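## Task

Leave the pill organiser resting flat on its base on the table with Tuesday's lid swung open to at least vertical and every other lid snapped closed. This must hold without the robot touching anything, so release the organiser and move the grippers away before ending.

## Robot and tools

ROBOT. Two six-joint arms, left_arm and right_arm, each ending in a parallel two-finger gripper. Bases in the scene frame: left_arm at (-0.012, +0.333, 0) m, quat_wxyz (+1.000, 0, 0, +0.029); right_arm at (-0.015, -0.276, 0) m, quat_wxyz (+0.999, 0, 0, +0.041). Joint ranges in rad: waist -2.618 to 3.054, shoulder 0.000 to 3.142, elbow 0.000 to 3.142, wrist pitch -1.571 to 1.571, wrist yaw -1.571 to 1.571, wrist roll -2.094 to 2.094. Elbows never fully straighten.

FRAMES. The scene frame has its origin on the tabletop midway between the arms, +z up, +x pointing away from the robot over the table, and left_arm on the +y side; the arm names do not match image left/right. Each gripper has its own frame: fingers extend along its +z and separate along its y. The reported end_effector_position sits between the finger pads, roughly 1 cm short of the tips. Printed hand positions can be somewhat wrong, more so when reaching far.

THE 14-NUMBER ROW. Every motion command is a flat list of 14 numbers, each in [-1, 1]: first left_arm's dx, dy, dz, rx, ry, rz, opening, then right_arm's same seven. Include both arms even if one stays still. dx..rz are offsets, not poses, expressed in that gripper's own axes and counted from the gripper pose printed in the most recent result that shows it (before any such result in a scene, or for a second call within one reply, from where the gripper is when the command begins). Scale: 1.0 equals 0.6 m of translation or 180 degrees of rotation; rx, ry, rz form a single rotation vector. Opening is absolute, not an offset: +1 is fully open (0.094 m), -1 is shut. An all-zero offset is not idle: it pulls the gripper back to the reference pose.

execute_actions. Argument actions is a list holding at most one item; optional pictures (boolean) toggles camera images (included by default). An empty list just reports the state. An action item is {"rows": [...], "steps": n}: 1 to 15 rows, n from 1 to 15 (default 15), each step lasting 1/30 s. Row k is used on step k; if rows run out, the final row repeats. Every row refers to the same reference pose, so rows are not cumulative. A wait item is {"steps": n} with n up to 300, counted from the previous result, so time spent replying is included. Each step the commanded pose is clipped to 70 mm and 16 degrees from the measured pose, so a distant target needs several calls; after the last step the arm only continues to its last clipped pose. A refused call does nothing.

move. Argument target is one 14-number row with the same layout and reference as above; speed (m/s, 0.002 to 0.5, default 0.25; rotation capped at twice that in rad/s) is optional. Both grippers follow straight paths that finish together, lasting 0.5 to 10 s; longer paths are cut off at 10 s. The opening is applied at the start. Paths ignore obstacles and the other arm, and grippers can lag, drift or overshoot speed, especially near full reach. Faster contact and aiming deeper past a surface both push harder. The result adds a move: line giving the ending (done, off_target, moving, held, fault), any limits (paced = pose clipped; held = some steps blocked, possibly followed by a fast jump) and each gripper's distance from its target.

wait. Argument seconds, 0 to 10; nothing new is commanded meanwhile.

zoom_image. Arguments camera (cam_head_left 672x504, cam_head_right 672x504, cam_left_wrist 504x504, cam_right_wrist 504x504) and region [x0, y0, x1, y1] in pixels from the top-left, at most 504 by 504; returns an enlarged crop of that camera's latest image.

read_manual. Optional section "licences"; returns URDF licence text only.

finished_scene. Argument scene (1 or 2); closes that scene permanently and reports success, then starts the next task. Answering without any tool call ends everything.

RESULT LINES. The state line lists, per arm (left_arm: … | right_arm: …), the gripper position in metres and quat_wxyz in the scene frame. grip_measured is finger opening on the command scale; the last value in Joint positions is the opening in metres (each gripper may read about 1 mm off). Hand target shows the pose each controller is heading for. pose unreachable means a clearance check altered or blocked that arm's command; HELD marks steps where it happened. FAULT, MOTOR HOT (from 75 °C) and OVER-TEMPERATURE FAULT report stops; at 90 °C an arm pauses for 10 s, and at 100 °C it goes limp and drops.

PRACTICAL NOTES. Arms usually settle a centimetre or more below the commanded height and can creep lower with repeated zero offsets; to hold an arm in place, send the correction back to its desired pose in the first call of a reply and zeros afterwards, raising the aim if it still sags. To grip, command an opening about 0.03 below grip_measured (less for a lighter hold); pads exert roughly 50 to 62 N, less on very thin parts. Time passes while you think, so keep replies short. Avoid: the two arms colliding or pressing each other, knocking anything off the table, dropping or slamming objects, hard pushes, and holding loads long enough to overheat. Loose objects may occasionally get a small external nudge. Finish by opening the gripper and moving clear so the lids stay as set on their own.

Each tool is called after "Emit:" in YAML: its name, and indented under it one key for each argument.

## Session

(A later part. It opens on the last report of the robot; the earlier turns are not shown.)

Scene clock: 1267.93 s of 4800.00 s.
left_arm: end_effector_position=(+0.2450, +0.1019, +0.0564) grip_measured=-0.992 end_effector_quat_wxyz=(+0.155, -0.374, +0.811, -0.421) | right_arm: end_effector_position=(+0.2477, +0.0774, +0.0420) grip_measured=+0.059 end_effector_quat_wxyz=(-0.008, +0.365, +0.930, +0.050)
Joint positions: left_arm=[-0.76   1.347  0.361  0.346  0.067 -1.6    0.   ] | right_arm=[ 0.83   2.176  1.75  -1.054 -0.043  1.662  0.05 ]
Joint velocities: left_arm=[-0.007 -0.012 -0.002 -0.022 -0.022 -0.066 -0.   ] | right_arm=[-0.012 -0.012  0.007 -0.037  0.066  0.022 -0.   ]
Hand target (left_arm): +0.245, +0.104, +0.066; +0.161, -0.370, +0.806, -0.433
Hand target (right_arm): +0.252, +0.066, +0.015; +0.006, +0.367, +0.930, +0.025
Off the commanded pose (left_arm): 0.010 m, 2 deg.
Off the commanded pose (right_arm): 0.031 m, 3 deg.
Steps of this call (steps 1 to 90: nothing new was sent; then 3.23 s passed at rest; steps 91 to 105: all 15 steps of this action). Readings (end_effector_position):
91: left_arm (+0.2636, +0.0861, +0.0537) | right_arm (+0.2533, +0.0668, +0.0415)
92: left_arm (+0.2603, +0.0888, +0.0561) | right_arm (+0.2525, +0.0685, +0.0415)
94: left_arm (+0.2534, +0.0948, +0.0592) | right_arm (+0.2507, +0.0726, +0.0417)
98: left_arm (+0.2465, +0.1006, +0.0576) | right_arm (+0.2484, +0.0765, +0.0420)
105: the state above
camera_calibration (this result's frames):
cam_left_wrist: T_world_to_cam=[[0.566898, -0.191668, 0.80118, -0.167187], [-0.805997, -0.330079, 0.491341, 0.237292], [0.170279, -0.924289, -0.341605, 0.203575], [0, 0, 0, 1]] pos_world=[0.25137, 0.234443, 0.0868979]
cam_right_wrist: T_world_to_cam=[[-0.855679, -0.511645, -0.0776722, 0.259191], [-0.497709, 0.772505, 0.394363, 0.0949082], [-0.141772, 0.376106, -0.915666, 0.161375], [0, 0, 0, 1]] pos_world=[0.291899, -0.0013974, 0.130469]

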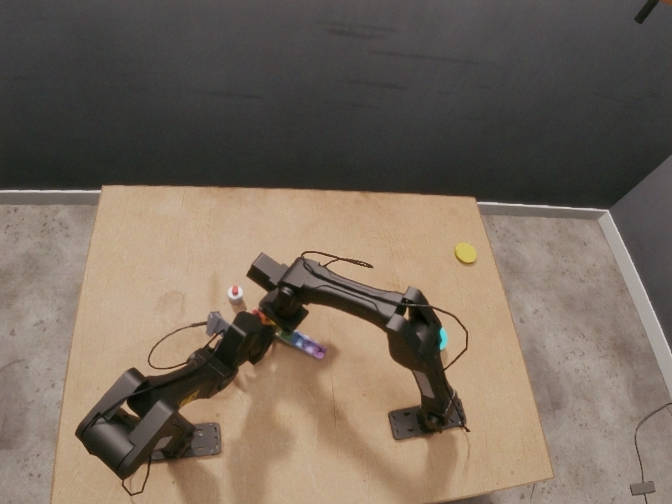

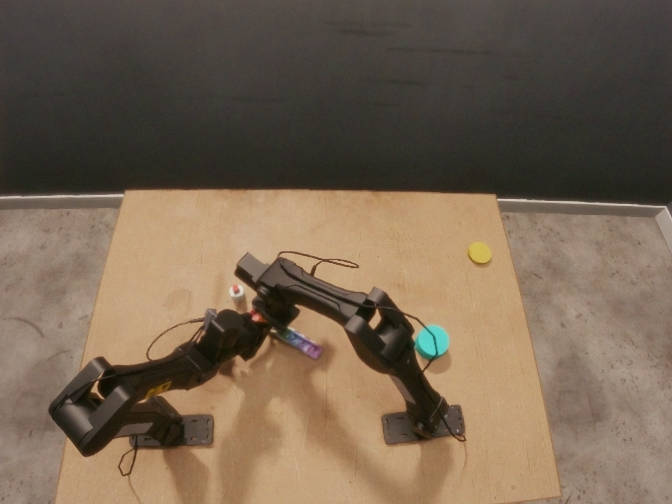

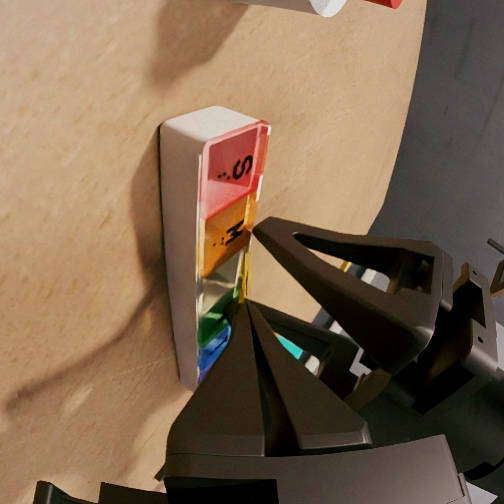

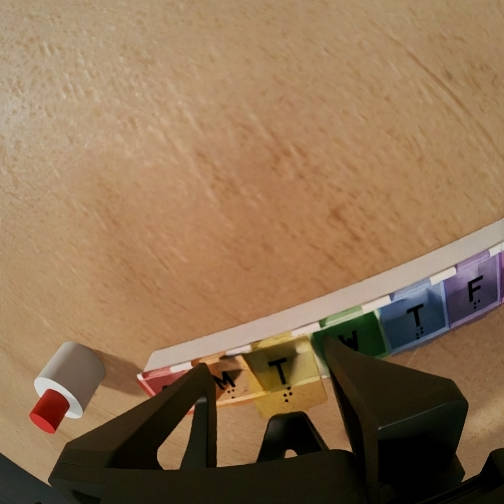

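Emit:
execute_actions:
  actions:
    - {"rows":[[0,0,-0.02,0,0,0,-1,0.0,0,-0.04,0.0,0,0,0.06]],"steps":15}

Scene clock: 1273.47 s of 4800.00 s.
left_arm: end_effector_position=(+0.2391, +0.1063, +0.0581) grip_measured=-0.992 end_effector_quat_wxyz=(+0.150, -0.376, +0.815, -0.414) | right_arm: end_effector_position=(+0.2416, +0.0705, +0.0452) grip_measured=+0.059 end_effector_quat_wxyz=(-0.014, +0.365, +0.930, +0.033)
Joint positions: left_arm=[-0.76   1.301  0.358  0.283  0.07  -1.601  0.   ] | right_arm=[ 0.83   2.172  1.76  -1.104 -0.046  1.662  0.05 ]
Joint velocities: left_arm=[-0.012 -0.002 -0.002 -0.007 -0.007  0.051  0.   ] | right_arm=[ 0.012 -0.007  0.007  0.051 -0.037  0.051  0.   ]
Hand target (left_arm): +0.238, +0.108, +0.064; +0.155, -0.374, +0.811, -0.422
Hand target (right_arm): +0.247, +0.074, +0.066; -0.007, +0.365, +0.930, +0.050
Off the commanded pose (left_arm): 0.006 m, 1 deg.
Off the commanded pose (right_arm): 0.022 m, 2 deg.
Steps of this call (steps 1 to 90: nothing new was sent; then 2.03 s passed at rest; steps 91 to 105: all 15 steps of this action). Readings (end_effector_position):
91: left_arm (+0.2444, +0.1024, +0.0563) | right_arm (+0.2473, +0.0778, +0.0444)
92: left_arm (+0.2434, +0.1031, +0.0572) | right_arm (+0.2467, +0.0771, +0.0452)
94: left_arm (+0.2420, +0.1041, +0.0600) | right_arm (+0.2454, +0.0753, +0.0456)
98: left_arm (+0.2405, +0.1051, +0.0605) | right_arm (+0.2429, +0.0721, +0.0454)
105: the state above
camera_calibration (this result's frames):
cam_left_wrist: T_world_to_cam=[[0.579478, -0.200259, 0.790001, -0.165799], [-0.798343, -0.334392, 0.500831, 0.231267], [0.163874, -0.920912, -0.353648, 0.211122], [0, 0, 0, 1]] pos_world=[0.246109, 0.238556, 0.0898186]
cam_right_wrist: T_world_to_cam=[[-0.85706, -0.513471, -0.0423795, 0.249518], [-0.488096, 0.782859, 0.385867, 0.0932695], [-0.164954, 0.351397, -0.92158, 0.173649], [0, 0, 0, 1]] pos_world=[0.288021, -0.00591648, 0.134617]

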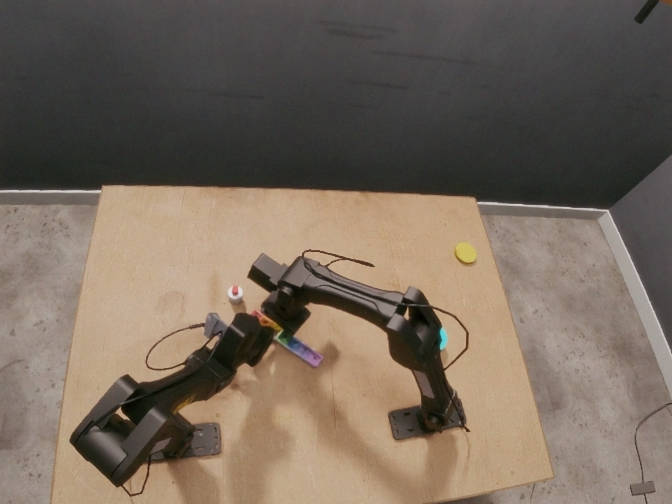

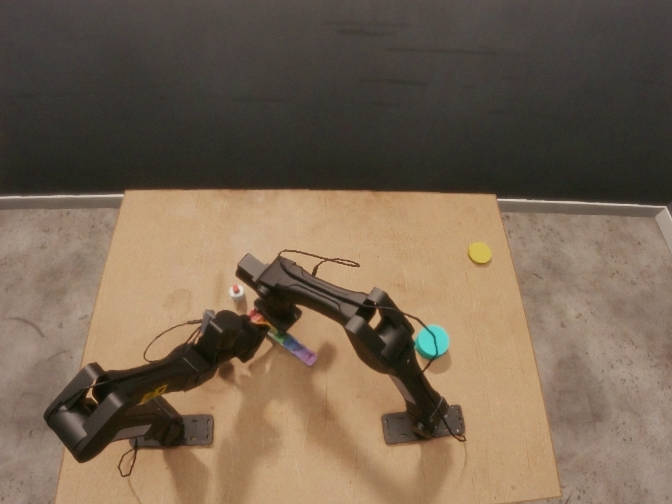

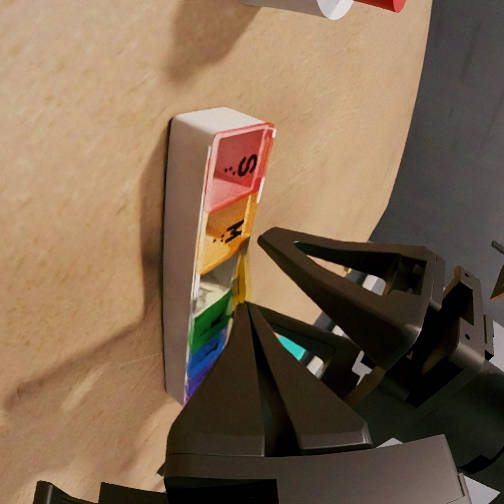

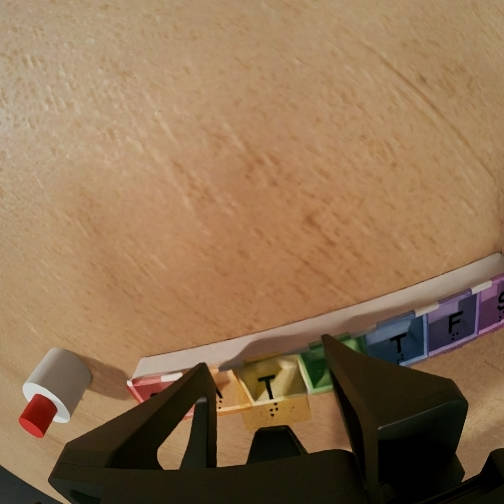

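Emit:
execute_actions:
  actions:
    - {"rows":[[0,0,-0.01,0,0,0,-1,0.0,0,-0.07,0.0,0,0,0.06]],"steps":15}

Scene clock: 1278.23 s of 4800.00 s.
left_arm: end_effector_position=(+0.2368, +0.1081, +0.0545) grip_measured=-0.992 end_effector_quat_wxyz=(+0.146, -0.379, +0.818, -0.407) | right_arm: end_effector_position=(+0.2379, +0.0657, +0.0686) grip_measured=+0.059 end_effector_quat_wxyz=(-0.018, +0.366, +0.930, +0.020)
Joint positions: left_arm=[-0.76   1.301  0.358  0.264  0.071 -1.602  0.   ] | right_arm=[ 0.83   2.161  1.837 -1.218 -0.046  1.661  0.05 ]
Joint velocities: left_arm=[ 0.007  0.012  0.012 -0.022 -0.022  0.007  0.001] | right_arm=[-0.002 -0.012 -0.012 -0.095 -0.007  0.022  0.   ]
Hand target (left_arm): +0.236, +0.109, +0.062; +0.150, -0.376, +0.815, -0.415
Hand target (right_arm): +0.241, +0.067, +0.087; -0.014, +0.365, +0.930, +0.033
Off the commanded pose (left_arm): 0.008 m, 1 deg.
Off the commanded pose (right_arm): 0.019 m, 1 deg.
Steps of this call (steps 1 to 90: nothing new was sent; then 1.27 s passed at rest; steps 91 to 105: all 15 steps of this action). Readings (end_effector_position):
91: left_arm (+0.2387, +0.1066, +0.0574) | right_arm (+0.2409, +0.0696, +0.0471)
92: left_arm (+0.2383, +0.1070, +0.0568) | right_arm (+0.2399, +0.0683, +0.0494)
94: left_arm (+0.2374, +0.1077, +0.0554) | right_arm (+0.2398, +0.0682, +0.0571)
98: left_arm (+0.2370, +0.1080, +0.0546) | right_arm (+0.2407, +0.0694, +0.0677)
105: the state above
camera_calibration (this result's frames):
cam_left_wrist: T_world_to_cam=[[0.591226, -0.209184, 0.778906, -0.162462], [-0.790807, -0.339988, 0.508952, 0.230221], [0.158354, -0.91687, -0.366434, 0.213402], [0, 0, 0, 1]] pos_world=[0.24432, 0.239949, 0.0875689]
cam_right_wrist: T_world_to_cam=[[-0.857341, -0.514413, -0.0185985, 0.243402], [-0.48243, 0.790386, 0.377561, 0.0849015], [-0.179522, 0.332671, -0.925798, 0.201246], [0, 0, 0, 1]] pos_world=[0.285766, -0.00884446, 0.158785]

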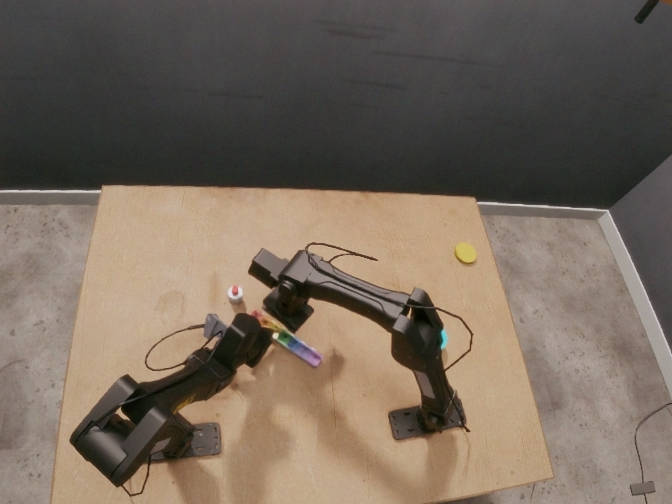

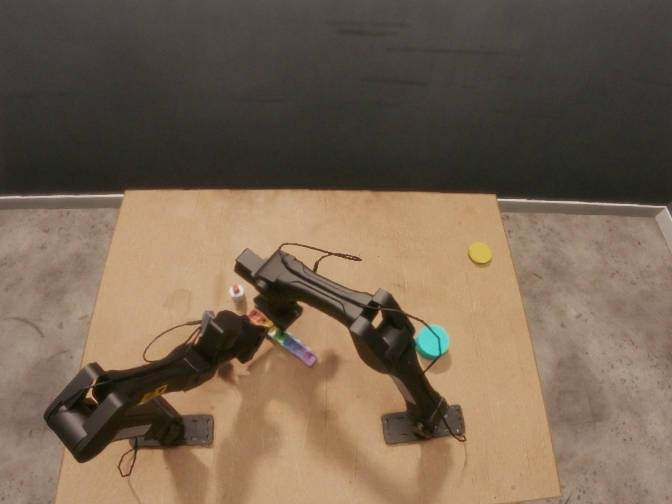

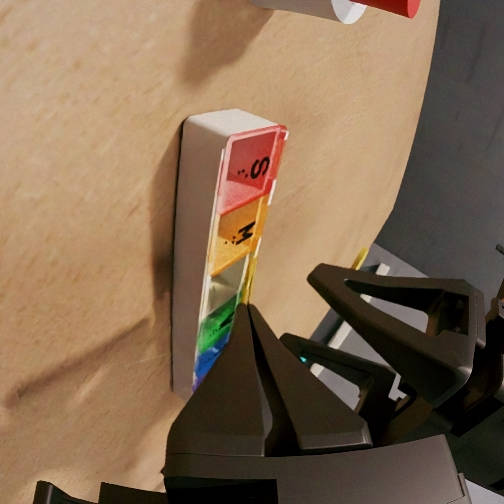

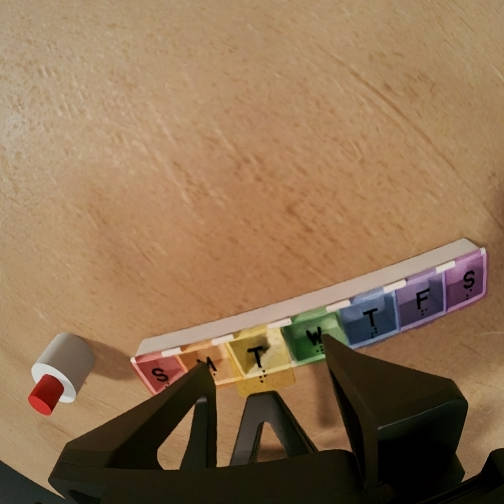

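Emit:
zoom_image:
  camera: "cam_right_wrist"
  region: [120,290,400,450]

Emit:
zoom_image:
  camera: "cam_left_wrist"
  region: [120,150,372,400]

Region (120, 290, 400, 450) of cam_right_wrist's 504x504 image, scaled by 1.800, with more detail than that image has; it fills the top 288 rows of this view, and the rest is white.

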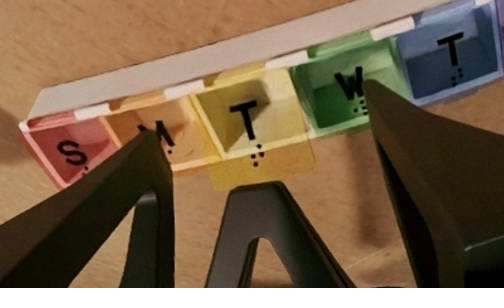

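Region (120, 150, 372, 400) of cam_left_wrist's 504x504 image, scaled by 2.000, with more detail than that image has; it fills the top 500 rows of this view, and the rest is white.

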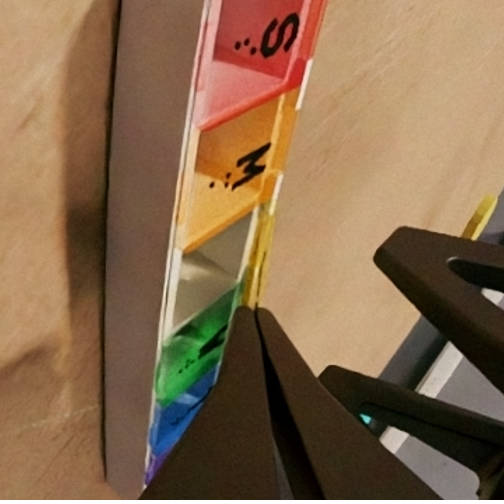

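Emit:
execute_actions:
  actions:
    - {"rows":[[0,-0.01,-0.007,0.005,0,0,-1,0.028,0,0.0,0.0,0,0,0.06]],"steps":15}

Emit:
zoom_image:
  camera: "cam_right_wrist"
  region: [120,290,400,450]

Scene clock: 1291.20 s of 4800.00 s.
left_arm: end_effector_position=(+0.2367, +0.1082, +0.0543) grip_measured=-0.992 end_effector_quat_wxyz=(+0.146, -0.379, +0.818, -0.407) | right_arm: end_effector_position=(+0.2227, +0.0737, +0.0632) grip_measured=+0.059 end_effector_quat_wxyz=(-0.021, +0.362, +0.932, +0.010)
Joint positions: left_arm=[-0.76   1.301  0.358  0.263  0.071 -1.603  0.   ] | right_arm=[ 0.87   2.174  1.837 -1.224 -0.046  1.694  0.05 ]
Joint velocities: left_arm=[-0.002  0.002  0.012  0.007 -0.066 -0.007 -0.001] | right_arm=[ 0.002 -0.012  0.007  0.066  0.007  0.066 -0.001]
Hand target (left_arm): +0.238, +0.108, +0.062; +0.149, -0.377, +0.815, -0.414
Hand target (right_arm): +0.226, +0.077, +0.070; -0.018, +0.366, +0.930, +0.020
Off the commanded pose (left_arm): 0.008 m, 1 deg.
Off the commanded pose (right_arm): 0.008 m, 1 deg.
Steps of this call (steps 1 to 90: nothing new was sent; then 9.47 s passed at rest; steps 91 to 105: all 15 steps of this action). Readings (end_effector_position):
91: left_arm (+0.2368, +0.1081, +0.0544) | right_arm (+0.2361, +0.0650, +0.0683)
92: left_arm (+0.2368, +0.1081, +0.0543) | right_arm (+0.2350, +0.0657, +0.0680)
94: left_arm (+0.2367, +0.1082, +0.0543) | right_arm (+0.2306, +0.0687, +0.0666)
98: left_arm (+0.2367, +0.1082, +0.0543) | right_arm (+0.2232, +0.0734, +0.0638)
105: the state above
camera_calibration (this result's frames):
cam_left_wrist: T_world_to_cam=[[0.592336, -0.209151, 0.778071, -0.162407], [-0.789984, -0.340529, 0.509868, 0.230079], [0.158316, -0.916677, -0.366933, 0.213463], [0, 0, 0, 1]] pos_world=[0.244163, 0.240058, 0.0873806]
cam_right_wrist: T_world_to_cam=[[-0.853683, -0.520791, 0.00139205, 0.232736], [-0.483251, 0.793138, 0.370675, 0.0737118], [-0.194148, 0.315767, -0.928761, 0.195527], [0, 0, 0, 1]] pos_world=[0.272265, 0.00100237, 0.15395]

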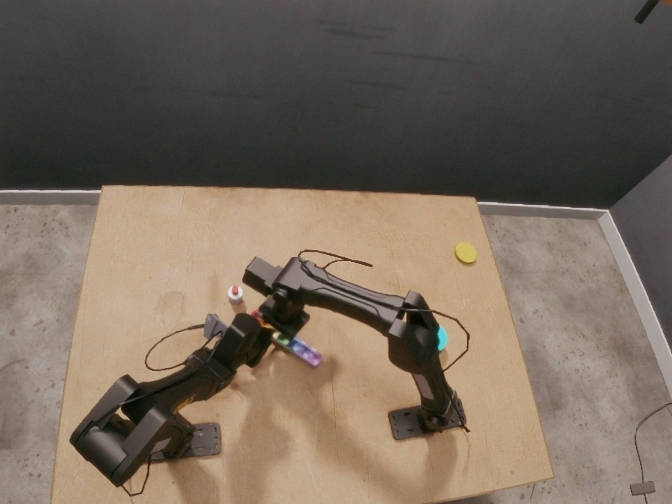

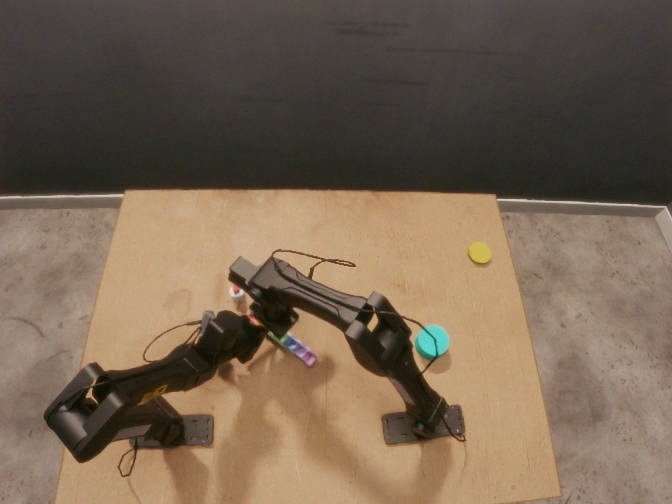

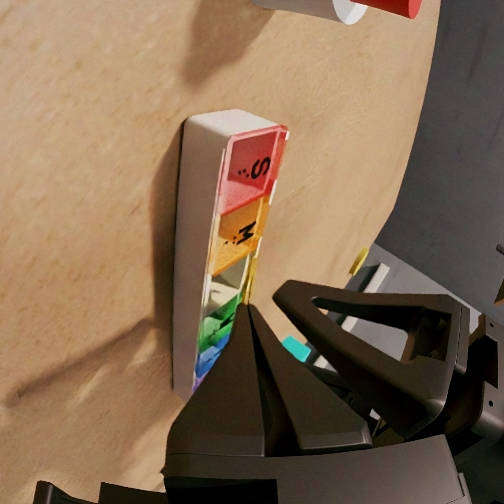

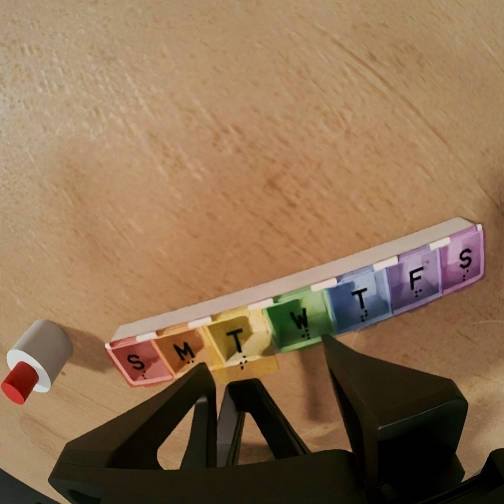

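Region (120, 290, 400, 450) of cam_right_wrist's 504x504 image, scaled by 1.800, with more detail than that image has; it fills the top 288 rows of this view, and the rest is white.

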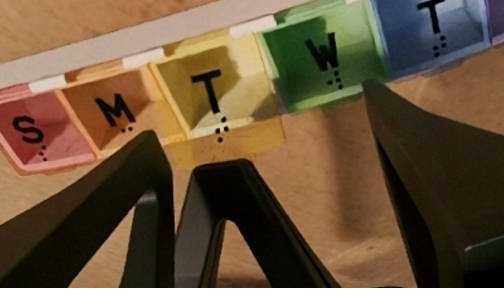

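Emit:
execute_actions:
  actions:
    - {"rows":[[0,-0.013,-0.009,0.005,0,0,-1,0.0,0.016,0.0,0.0,0,0,0.06],[0,-0.013,-0.009,0.005,0,0,-1,0.0,0.016,0.0,0.0,0,0,0.06],[0,-0.013,-0.009,0.005,0,0,-1,0.0,0.016,0.0,0.0,0,0,0.06],[0,-0.013,-0.009,0.005,0,0,-1,0.0,0.016,0.0,0.0,0,0,0.06],[0,-0.013,-0.009,0.005,0,0,-1,0.0,0.016,0.0,0.0,0,0,0.06],[0,-0.013,-0.009,0.005,0,0,-1,0.0,0.016,0.0,0.0,0,0,0.06],[0,-0.013,-0.009,0.005,0,0,-1,0.0,0.016,0.025,0.0,0,0,0.06]],"steps":15}

Emit:
zoom_image:
  camera: "cam_right_wrist"
  region: [120,290,400,450]

Scene clock: 1301.27 s of 4800.00 s.
left_arm: end_effector_position=(+0.2356, +0.1091, +0.0524) grip_measured=-0.992 end_effector_quat_wxyz=(+0.144, -0.380, +0.820, -0.403) | right_arm: end_effector_position=(+0.2265, +0.0790, +0.0447) grip_measured=+0.059 end_effector_quat_wxyz=(-0.024, +0.363, +0.931, -0.001)
Joint positions: left_arm=[-0.76   1.301  0.358  0.253  0.071 -1.603  0.   ] | right_arm=[ 0.87   2.236  1.863 -1.212 -0.046  1.696  0.05 ]
Joint velocities: left_arm=[-0.012  0.012  0.002 -0.022  0.022  0.022  0.001] | right_arm=[-0.002 -0.007 -0.002  0.022 -0.007 -0.007 -0.001]
Hand target (left_arm): +0.238, +0.108, +0.064; +0.149, -0.378, +0.815, -0.413
Hand target (right_arm): +0.229, +0.082, +0.049; -0.021, +0.363, +0.932, +0.010
Off the commanded pose (left_arm): 0.012 m, 1 deg.
Off the commanded pose (right_arm): 0.005 m, 1 deg.
Steps of this call (steps 1 to 90: nothing new was sent; then 6.57 s passed at rest; steps 91 to 105: all 15 steps of this action). Readings (end_effector_position):
91: left_arm (+0.2365, +0.1083, +0.0540) | right_arm (+0.2227, +0.0737, +0.0626)
92: left_arm (+0.2363, +0.1085, +0.0537) | right_arm (+0.2236, +0.0750, +0.0618)
94: left_arm (+0.2359, +0.1089, +0.0529) | right_arm (+0.2249, +0.0768, +0.0577)
98: left_arm (+0.2356, +0.1091, +0.0525) | right_arm (+0.2249, +0.0768, +0.0485)
105: the state above
camera_calibration (this result's frames):
cam_left_wrist: T_world_to_cam=[[0.597983, -0.213923, 0.772433, -0.160615], [-0.786256, -0.343679, 0.513503, 0.229714], [0.155619, -0.914397, -0.373713, 0.214599], [0, 0, 0, 1]] pos_world=[0.243264, 0.240818, 0.0863035]
cam_right_wrist: T_world_to_cam=[[-0.854322, -0.519273, 0.0221417, 0.237863], [-0.477236, 0.80061, 0.362311, 0.0765829], [-0.205865, 0.298964, -0.931794, 0.181569], [0, 0, 0, 1]] pos_world=[0.277139, 0.00792026, 0.136171]

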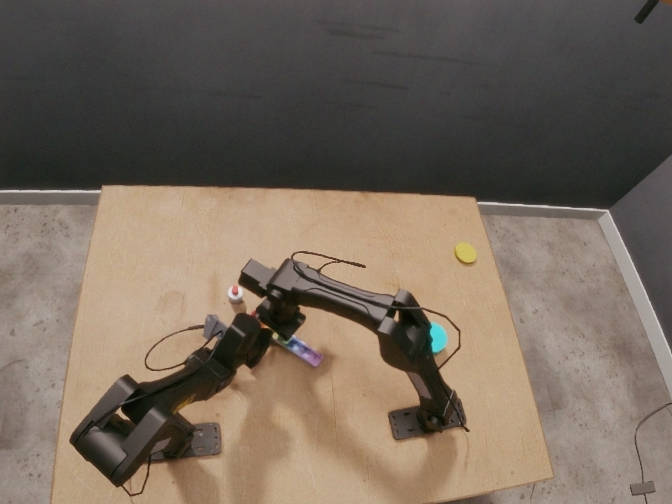

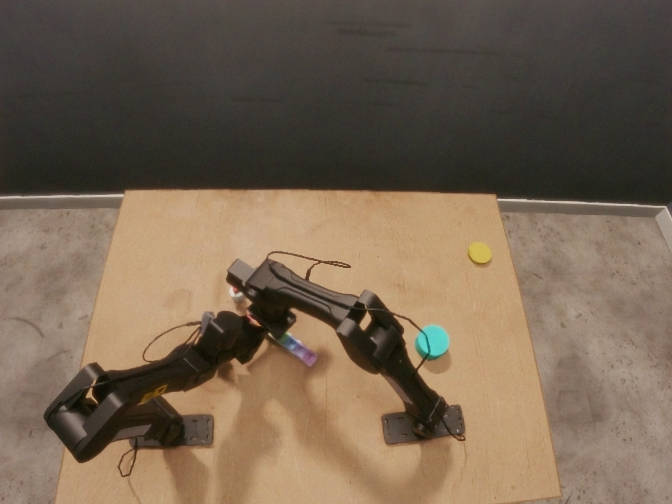

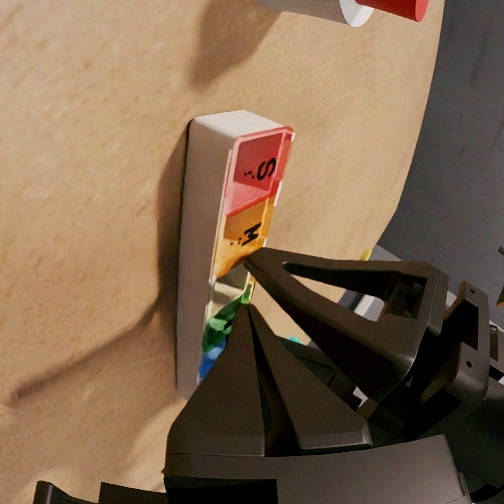

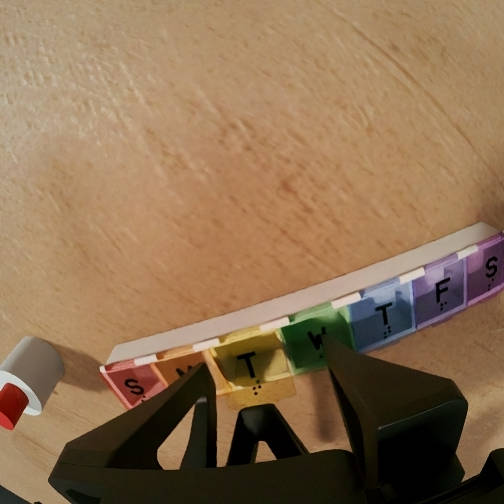

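Region (120, 290, 400, 450) of cam_right_wrist's 504x504 image, scaled by 1.800, with more detail than that image has; it fills the top 288 rows of this view, and the rest is white.

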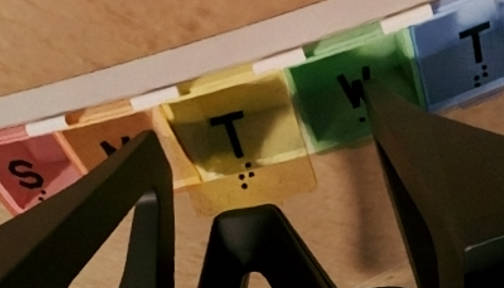

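Emit:
execute_actions:
  actions:
    - {"rows":[[0,-0.05,-0.01,0.03,0,0,-1,0.0,0.0,0.03,0.0,0,0,0.06]],"steps":15}

Emit:
zoom_image:
  camera: "cam_right_wrist"
  region: [120,290,400,450]

Emit:
zoom_image:
  camera: "cam_left_wrist"
  region: [120,150,372,400]

Scene clock: 1305.57 s of 4800.00 s.
left_arm: end_effector_position=(+0.2382, +0.1069, +0.0567) grip_measured=-0.992 end_effector_quat_wxyz=(+0.147, -0.380, +0.815, -0.412) | right_arm: end_effector_position=(+0.2292, +0.0828, +0.0416) grip_measured=+0.059 end_effector_quat_wxyz=(-0.021, +0.363, +0.931, +0.009)
Joint positions: left_arm=[-0.76   1.301  0.358  0.275  0.071 -1.609  0.   ] | right_arm=[ 0.87   2.236  1.85  -1.178 -0.046  1.696  0.05 ]
Joint velocities: left_arm=[-0.002 -0.007 -0.007 -0.037  0.081 -0.066 -0.001] | right_arm=[-0.012  0.002  0.007 -0.007  0.007  0.007 -0.   ]
Hand target (left_arm): +0.247, +0.101, +0.079; +0.162, -0.372, +0.801, -0.441
Hand target (right_arm): +0.225, +0.079, +0.027; -0.024, +0.363, +0.931, -0.001
Off the commanded pose (left_arm): 0.025 m, 4 deg.
Off the commanded pose (right_arm): 0.016 m, 1 deg.
Steps of this call (steps 1 to 90: nothing new was sent; then 0.80 s passed at rest; steps 91 to 105: all 15 steps of this action). Readings (end_effector_position):
91: left_arm (+0.2359, +0.1088, +0.0530) | right_arm (+0.2268, +0.0795, +0.0433)
92: left_arm (+0.2364, +0.1085, +0.0537) | right_arm (+0.2271, +0.0800, +0.0417)
94: left_arm (+0.2374, +0.1076, +0.0554) | right_arm (+0.2280, +0.0812, +0.0420)
98: left_arm (+0.2381, +0.1070, +0.0565) | right_arm (+0.2290, +0.0825, +0.0416)
105: the state above
camera_calibration (this result's frames):
cam_left_wrist: T_world_to_cam=[[0.588255, -0.19794, 0.784076, -0.166018], [-0.791862, -0.337681, 0.508848, 0.229783], [0.164046, -0.920213, -0.355384, 0.211328], [0, 0, 0, 1]] pos_world=[0.24495, 0.239198, 0.0883493]
cam_right_wrist: T_world_to_cam=[[-0.854474, -0.519486, 0.00286402, 0.243099], [-0.481694, 0.794352, 0.370101, 0.0771623], [-0.194538, 0.314862, -0.928987, 0.174066], [0, 0, 0, 1]] pos_world=[0.278753, 0.0101858, 0.132451]

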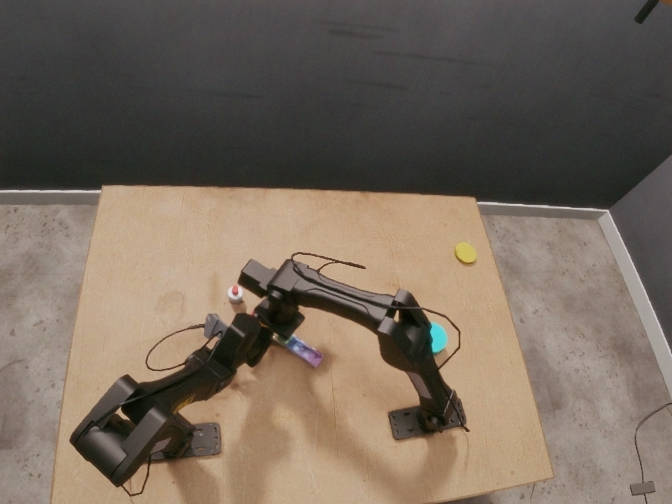

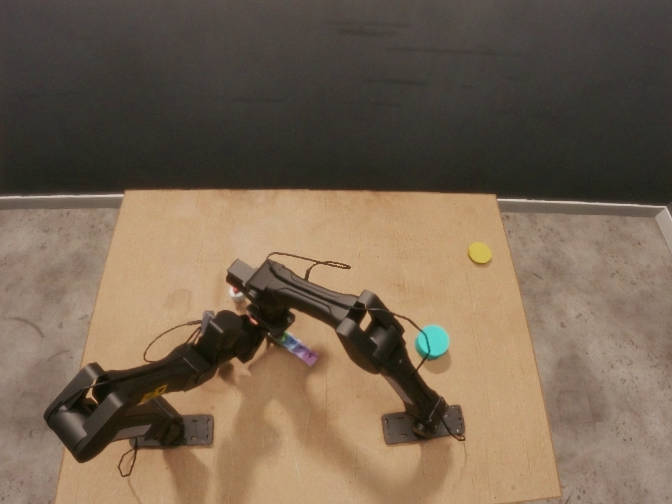

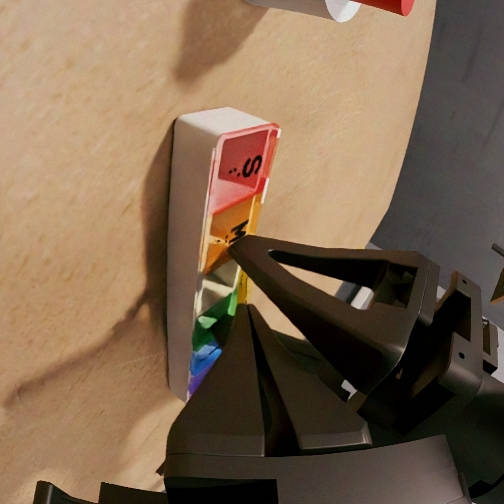

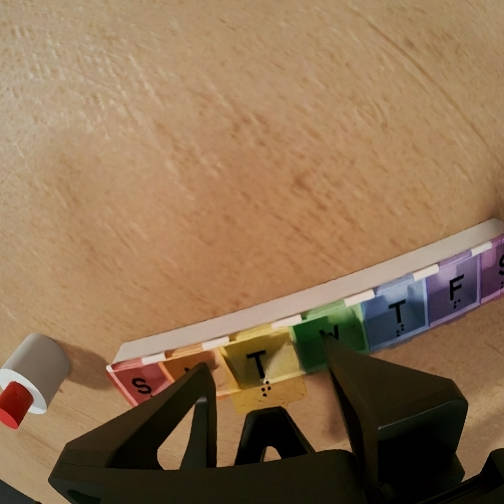

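Region (120, 290, 400, 450) of cam_right_wrist's 504x504 image, scaled by 1.800, with more detail than that image has; it fills the top 288 rows of this view, and the rest is white.

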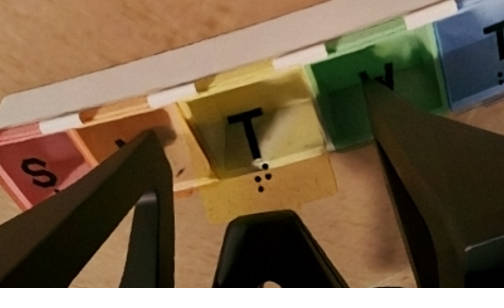

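Region (120, 150, 372, 400) of cam_left_wrist's 504x504 image, scaled by 2.000, with more detail than that image has; it fills the top 500 rows of this view, and the rest is white.

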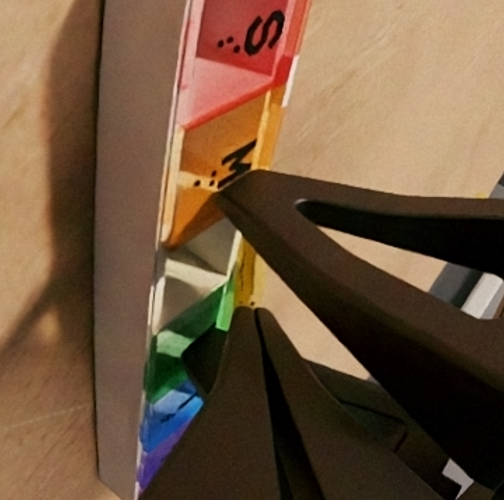

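Emit:
execute_actions:
  actions:
    - {"rows":[[0,0.008,0.012,0,0,0,-1,0.0,-0.003,0.045,0.003,0,0,0.06]],"steps":15}

Emit:
zoom_image:
  camera: "cam_right_wrist"
  region: [120,290,400,450]

Emit:
zoom_image:
  camera: "cam_left_wrist"
  region: [120,150,372,400]

Scene clock: 1317.77 s of 4800.00 s.
left_arm: end_effector_position=(+0.2421, +0.1037, +0.0584) grip_measured=-0.992 end_effector_quat_wxyz=(+0.151, -0.379, +0.810, -0.421) | right_arm: end_effector_position=(+0.2305, +0.0819, +0.0409) grip_measured=+0.059 end_effector_quat_wxyz=(-0.017, +0.364, +0.931, +0.012)
Joint positions: left_arm=[-0.76   1.321  0.358  0.317  0.07  -1.613  0.   ] | right_arm=[ 0.869  2.229  1.837 -1.164 -0.039  1.696  0.05 ]
Joint velocities: left_arm=[-0.002  0.007 -0.002 -0.007  0.007 -0.051  0.001] | right_arm=[-0.007 -0.007 -0.022 -0.037 -0.022 -0.022 -0.001]
Hand target (left_arm): +0.240, +0.105, +0.049; +0.147, -0.380, +0.815, -0.412
Hand target (right_arm): +0.226, +0.082, +0.016; -0.023, +0.363, +0.931, +0.004
Off the commanded pose (left_arm): 0.010 m, 1 deg.
Off the commanded pose (right_arm): 0.026 m, 1 deg.
Steps of this call (steps 1 to 90: nothing new was sent; then 8.70 s passed at rest; steps 91 to 105: all 15 steps of this action). Readings (end_effector_position):
91: left_arm (+0.2386, +0.1066, +0.0567) | right_arm (+0.2290, +0.0826, +0.0404)
92: left_arm (+0.2392, +0.1061, +0.0565) | right_arm (+0.2294, +0.0825, +0.0407)
94: left_arm (+0.2400, +0.1054, +0.0557) | right_arm (+0.2300, +0.0820, +0.0404)
98: left_arm (+0.2406, +0.1049, +0.0558) | right_arm (+0.2305, +0.0819, +0.0409)
105: the state above
camera_calibration (this result's frames):
cam_left_wrist: T_world_to_cam=[[0.57745, -0.183979, 0.795427, -0.169773], [-0.798225, -0.331805, 0.502736, 0.232251], [0.171434, -0.925234, -0.338457, 0.206034], [0, 0, 0, 1]] pos_world=[0.248103, 0.236457, 0.0880147]
cam_right_wrist: T_world_to_cam=[[-0.855091, -0.518447, -0.00565325, 0.244157], [-0.484064, 0.794381, 0.366936, 0.0795374], [-0.185746, 0.3165, -0.930229, 0.171786], [0, 0, 0, 1]] pos_world=[0.279186, 0.00902916, 0.131995]

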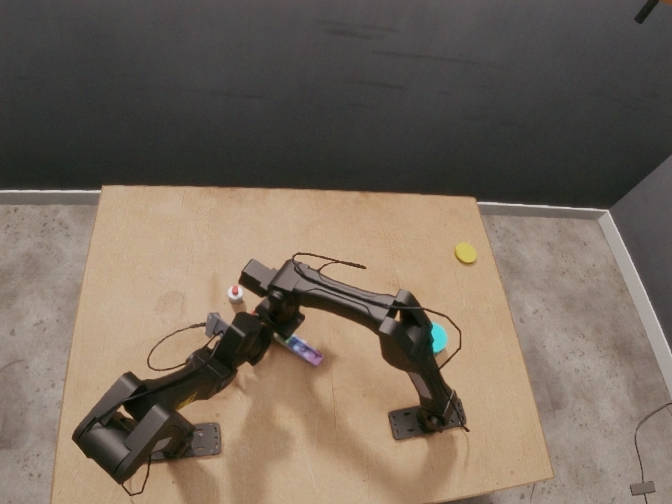

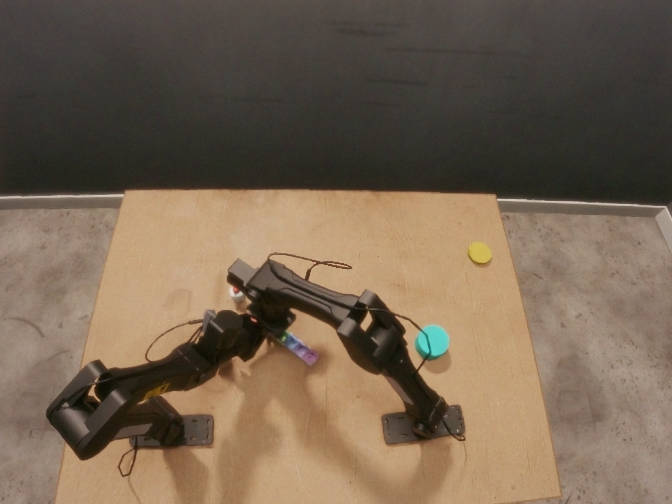

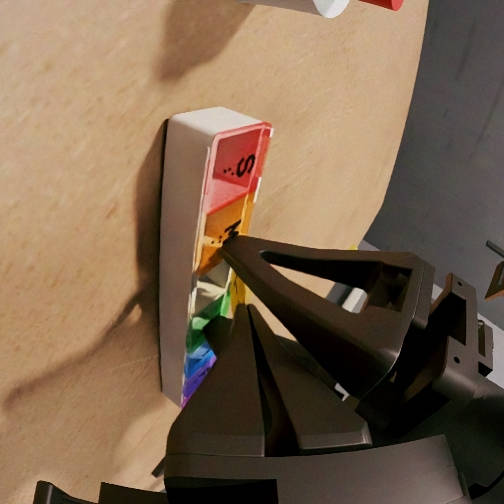

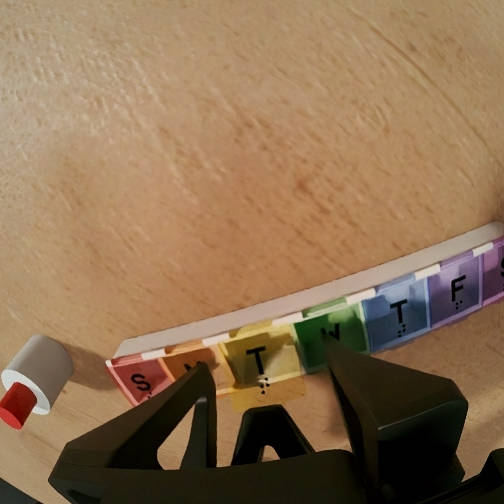

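Region (120, 290, 400, 450) of cam_right_wrist's 504x504 image, scaled by 1.800, with more detail than that image has; it fills the top 288 rows of this view, and the rest is white.

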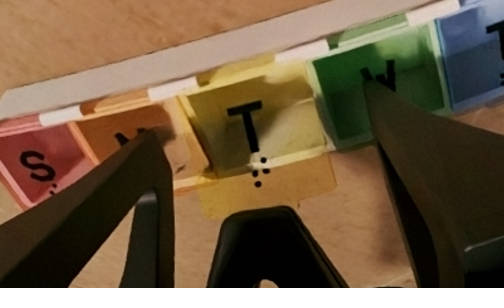

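Region (120, 150, 372, 400) of cam_left_wrist's 504x504 image, scaled by 2.000, with more detail than that image has; it fills the top 500 rows of this view, and the rest is white.

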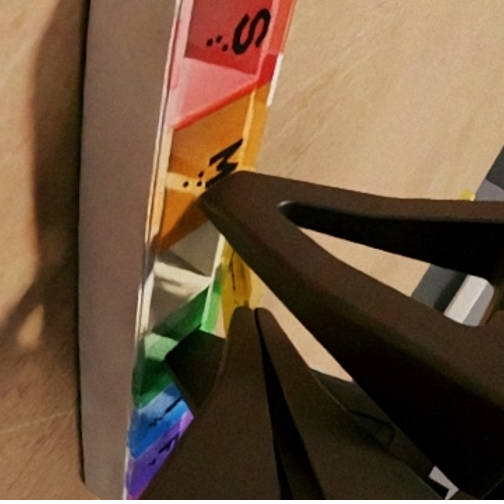

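Emit:
execute_actions:
  actions:
    - {"rows":[[0,0,0,0,0,0,-0.6,0.0,-0.002,0.045,0.003,0,0,0.06]],"steps":12}

Emit:
zoom_image:
  camera: "cam_right_wrist"
  region: [120,290,400,450]

Emit:
zoom_image:
  camera: "cam_left_wrist"
  region: [120,150,372,400]

Scene clock: 1324.97 s of 4800.00 s.
left_arm: end_effector_position=(+0.2409, +0.1039, +0.0570) grip_measured=-0.602 end_effector_quat_wxyz=(+0.147, -0.381, +0.810, -0.420) | right_arm: end_effector_position=(+0.2309, +0.0824, +0.0407) grip_measured=+0.059 end_effector_quat_wxyz=(-0.018, +0.366, +0.930, +0.015)
Joint positions: left_arm=[-0.76   1.321  0.357  0.314  0.074 -1.617  0.019] | right_arm=[ 0.868  2.224  1.827 -1.153 -0.042  1.699  0.05 ]
Joint velocities: left_arm=[-0.007 -0.002 -0.002 -0.051 -0.066  0.022  0.   ] | right_arm=[-0.012  0.012 -0.007 -0.022  0.051 -0.066  0.   ]
Hand target (left_arm): +0.242, +0.104, +0.058; +0.151, -0.380, +0.810, -0.421
Hand target (right_arm): +0.228, +0.081, +0.015; -0.019, +0.363, +0.931, +0.006
Off the commanded pose (left_arm): 0.002 m, 0 deg.
Off the commanded pose (right_arm): 0.027 m, 1 deg.
Steps of this call (steps 1 to 90: nothing new was sent; then 3.80 s passed at rest; steps 91 to 102: all 12 steps of this action). Readings (end_effector_position):
91: left_arm (+0.2440, +0.1021, +0.0617) | right_arm (+0.2301, +0.0822, +0.0403)
92: left_arm (+0.2421, +0.1029, +0.0591) | right_arm (+0.2310, +0.0823, +0.0405)
94: left_arm (+0.2410, +0.1038, +0.0572) | right_arm (+0.2309, +0.0824, +0.0407)
98: left_arm (+0.2409, +0.1039, +0.0570) | right_arm (+0.2309, +0.0824, +0.0406)
102: the state above
camera_calibration (this result's frames):
cam_left_wrist: T_world_to_cam=[[0.583875, -0.183448, 0.790846, -0.169298], [-0.794186, -0.331133, 0.509529, 0.230528], [0.168403, -0.92558, -0.339031, 0.20678], [0, 0, 0, 1]] pos_world=[0.247108, 0.23667, 0.0865332]
cam_right_wrist: T_world_to_cam=[[-0.857217, -0.514835, -0.0111163, 0.24514], [-0.481484, 0.793657, 0.371863, 0.0786699], [-0.182626, 0.32412, -0.928221, 0.170088], [0, 0, 0, 1]] pos_world=[0.279079, 0.00864069, 0.13135]

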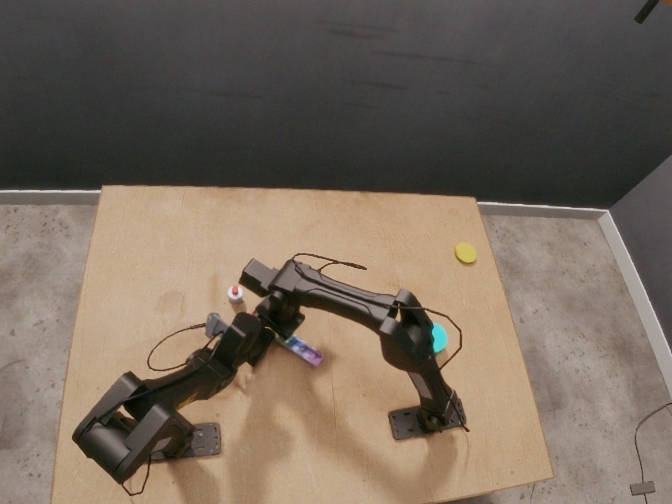

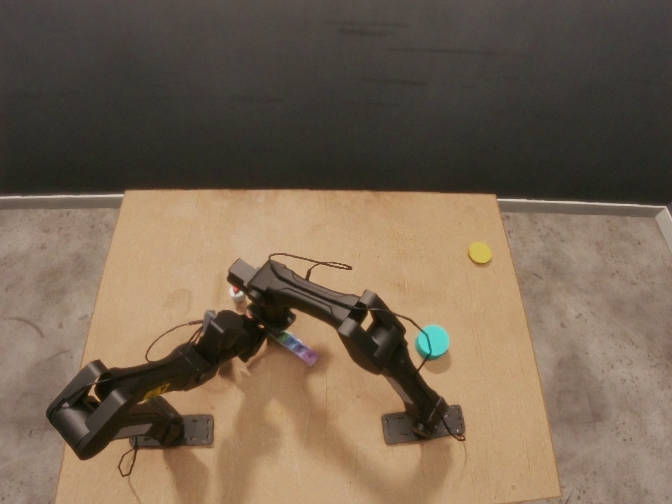

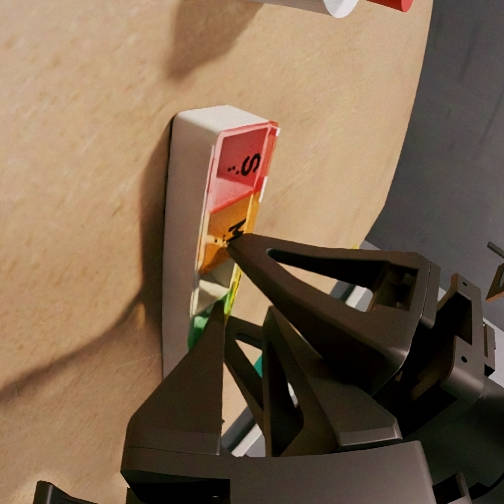

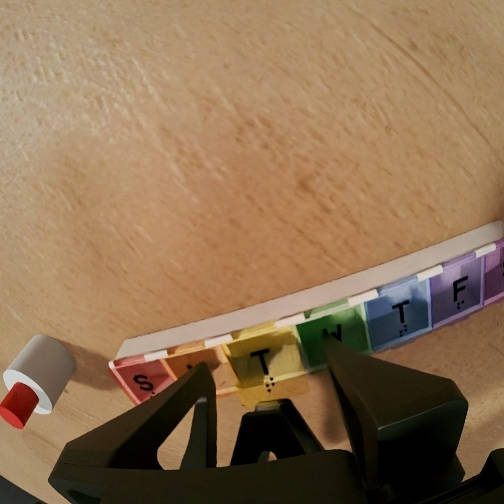

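Region (120, 290, 400, 450) of cam_right_wrist's 504x504 image, scaled by 1.800, with more detail than that image has; it fills the top 288 rows of this view, and the rest is white.

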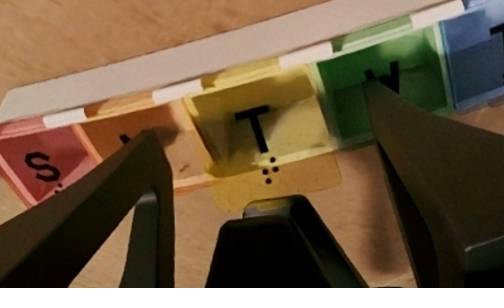

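Region (120, 150, 372, 400) of cam_left_wrist's 504x504 image, scaled by 2.000, with more detail than that image has; it fills the top 500 rows of this view, and the rest is white.

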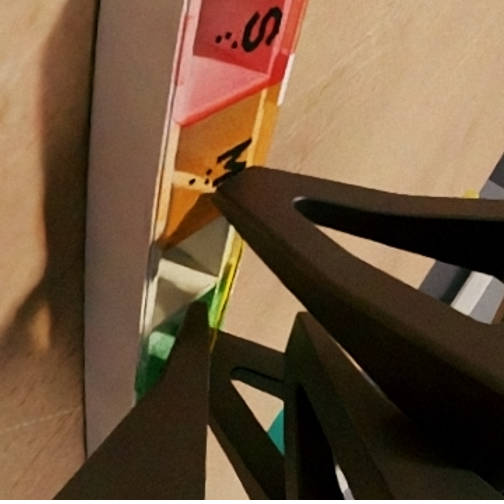

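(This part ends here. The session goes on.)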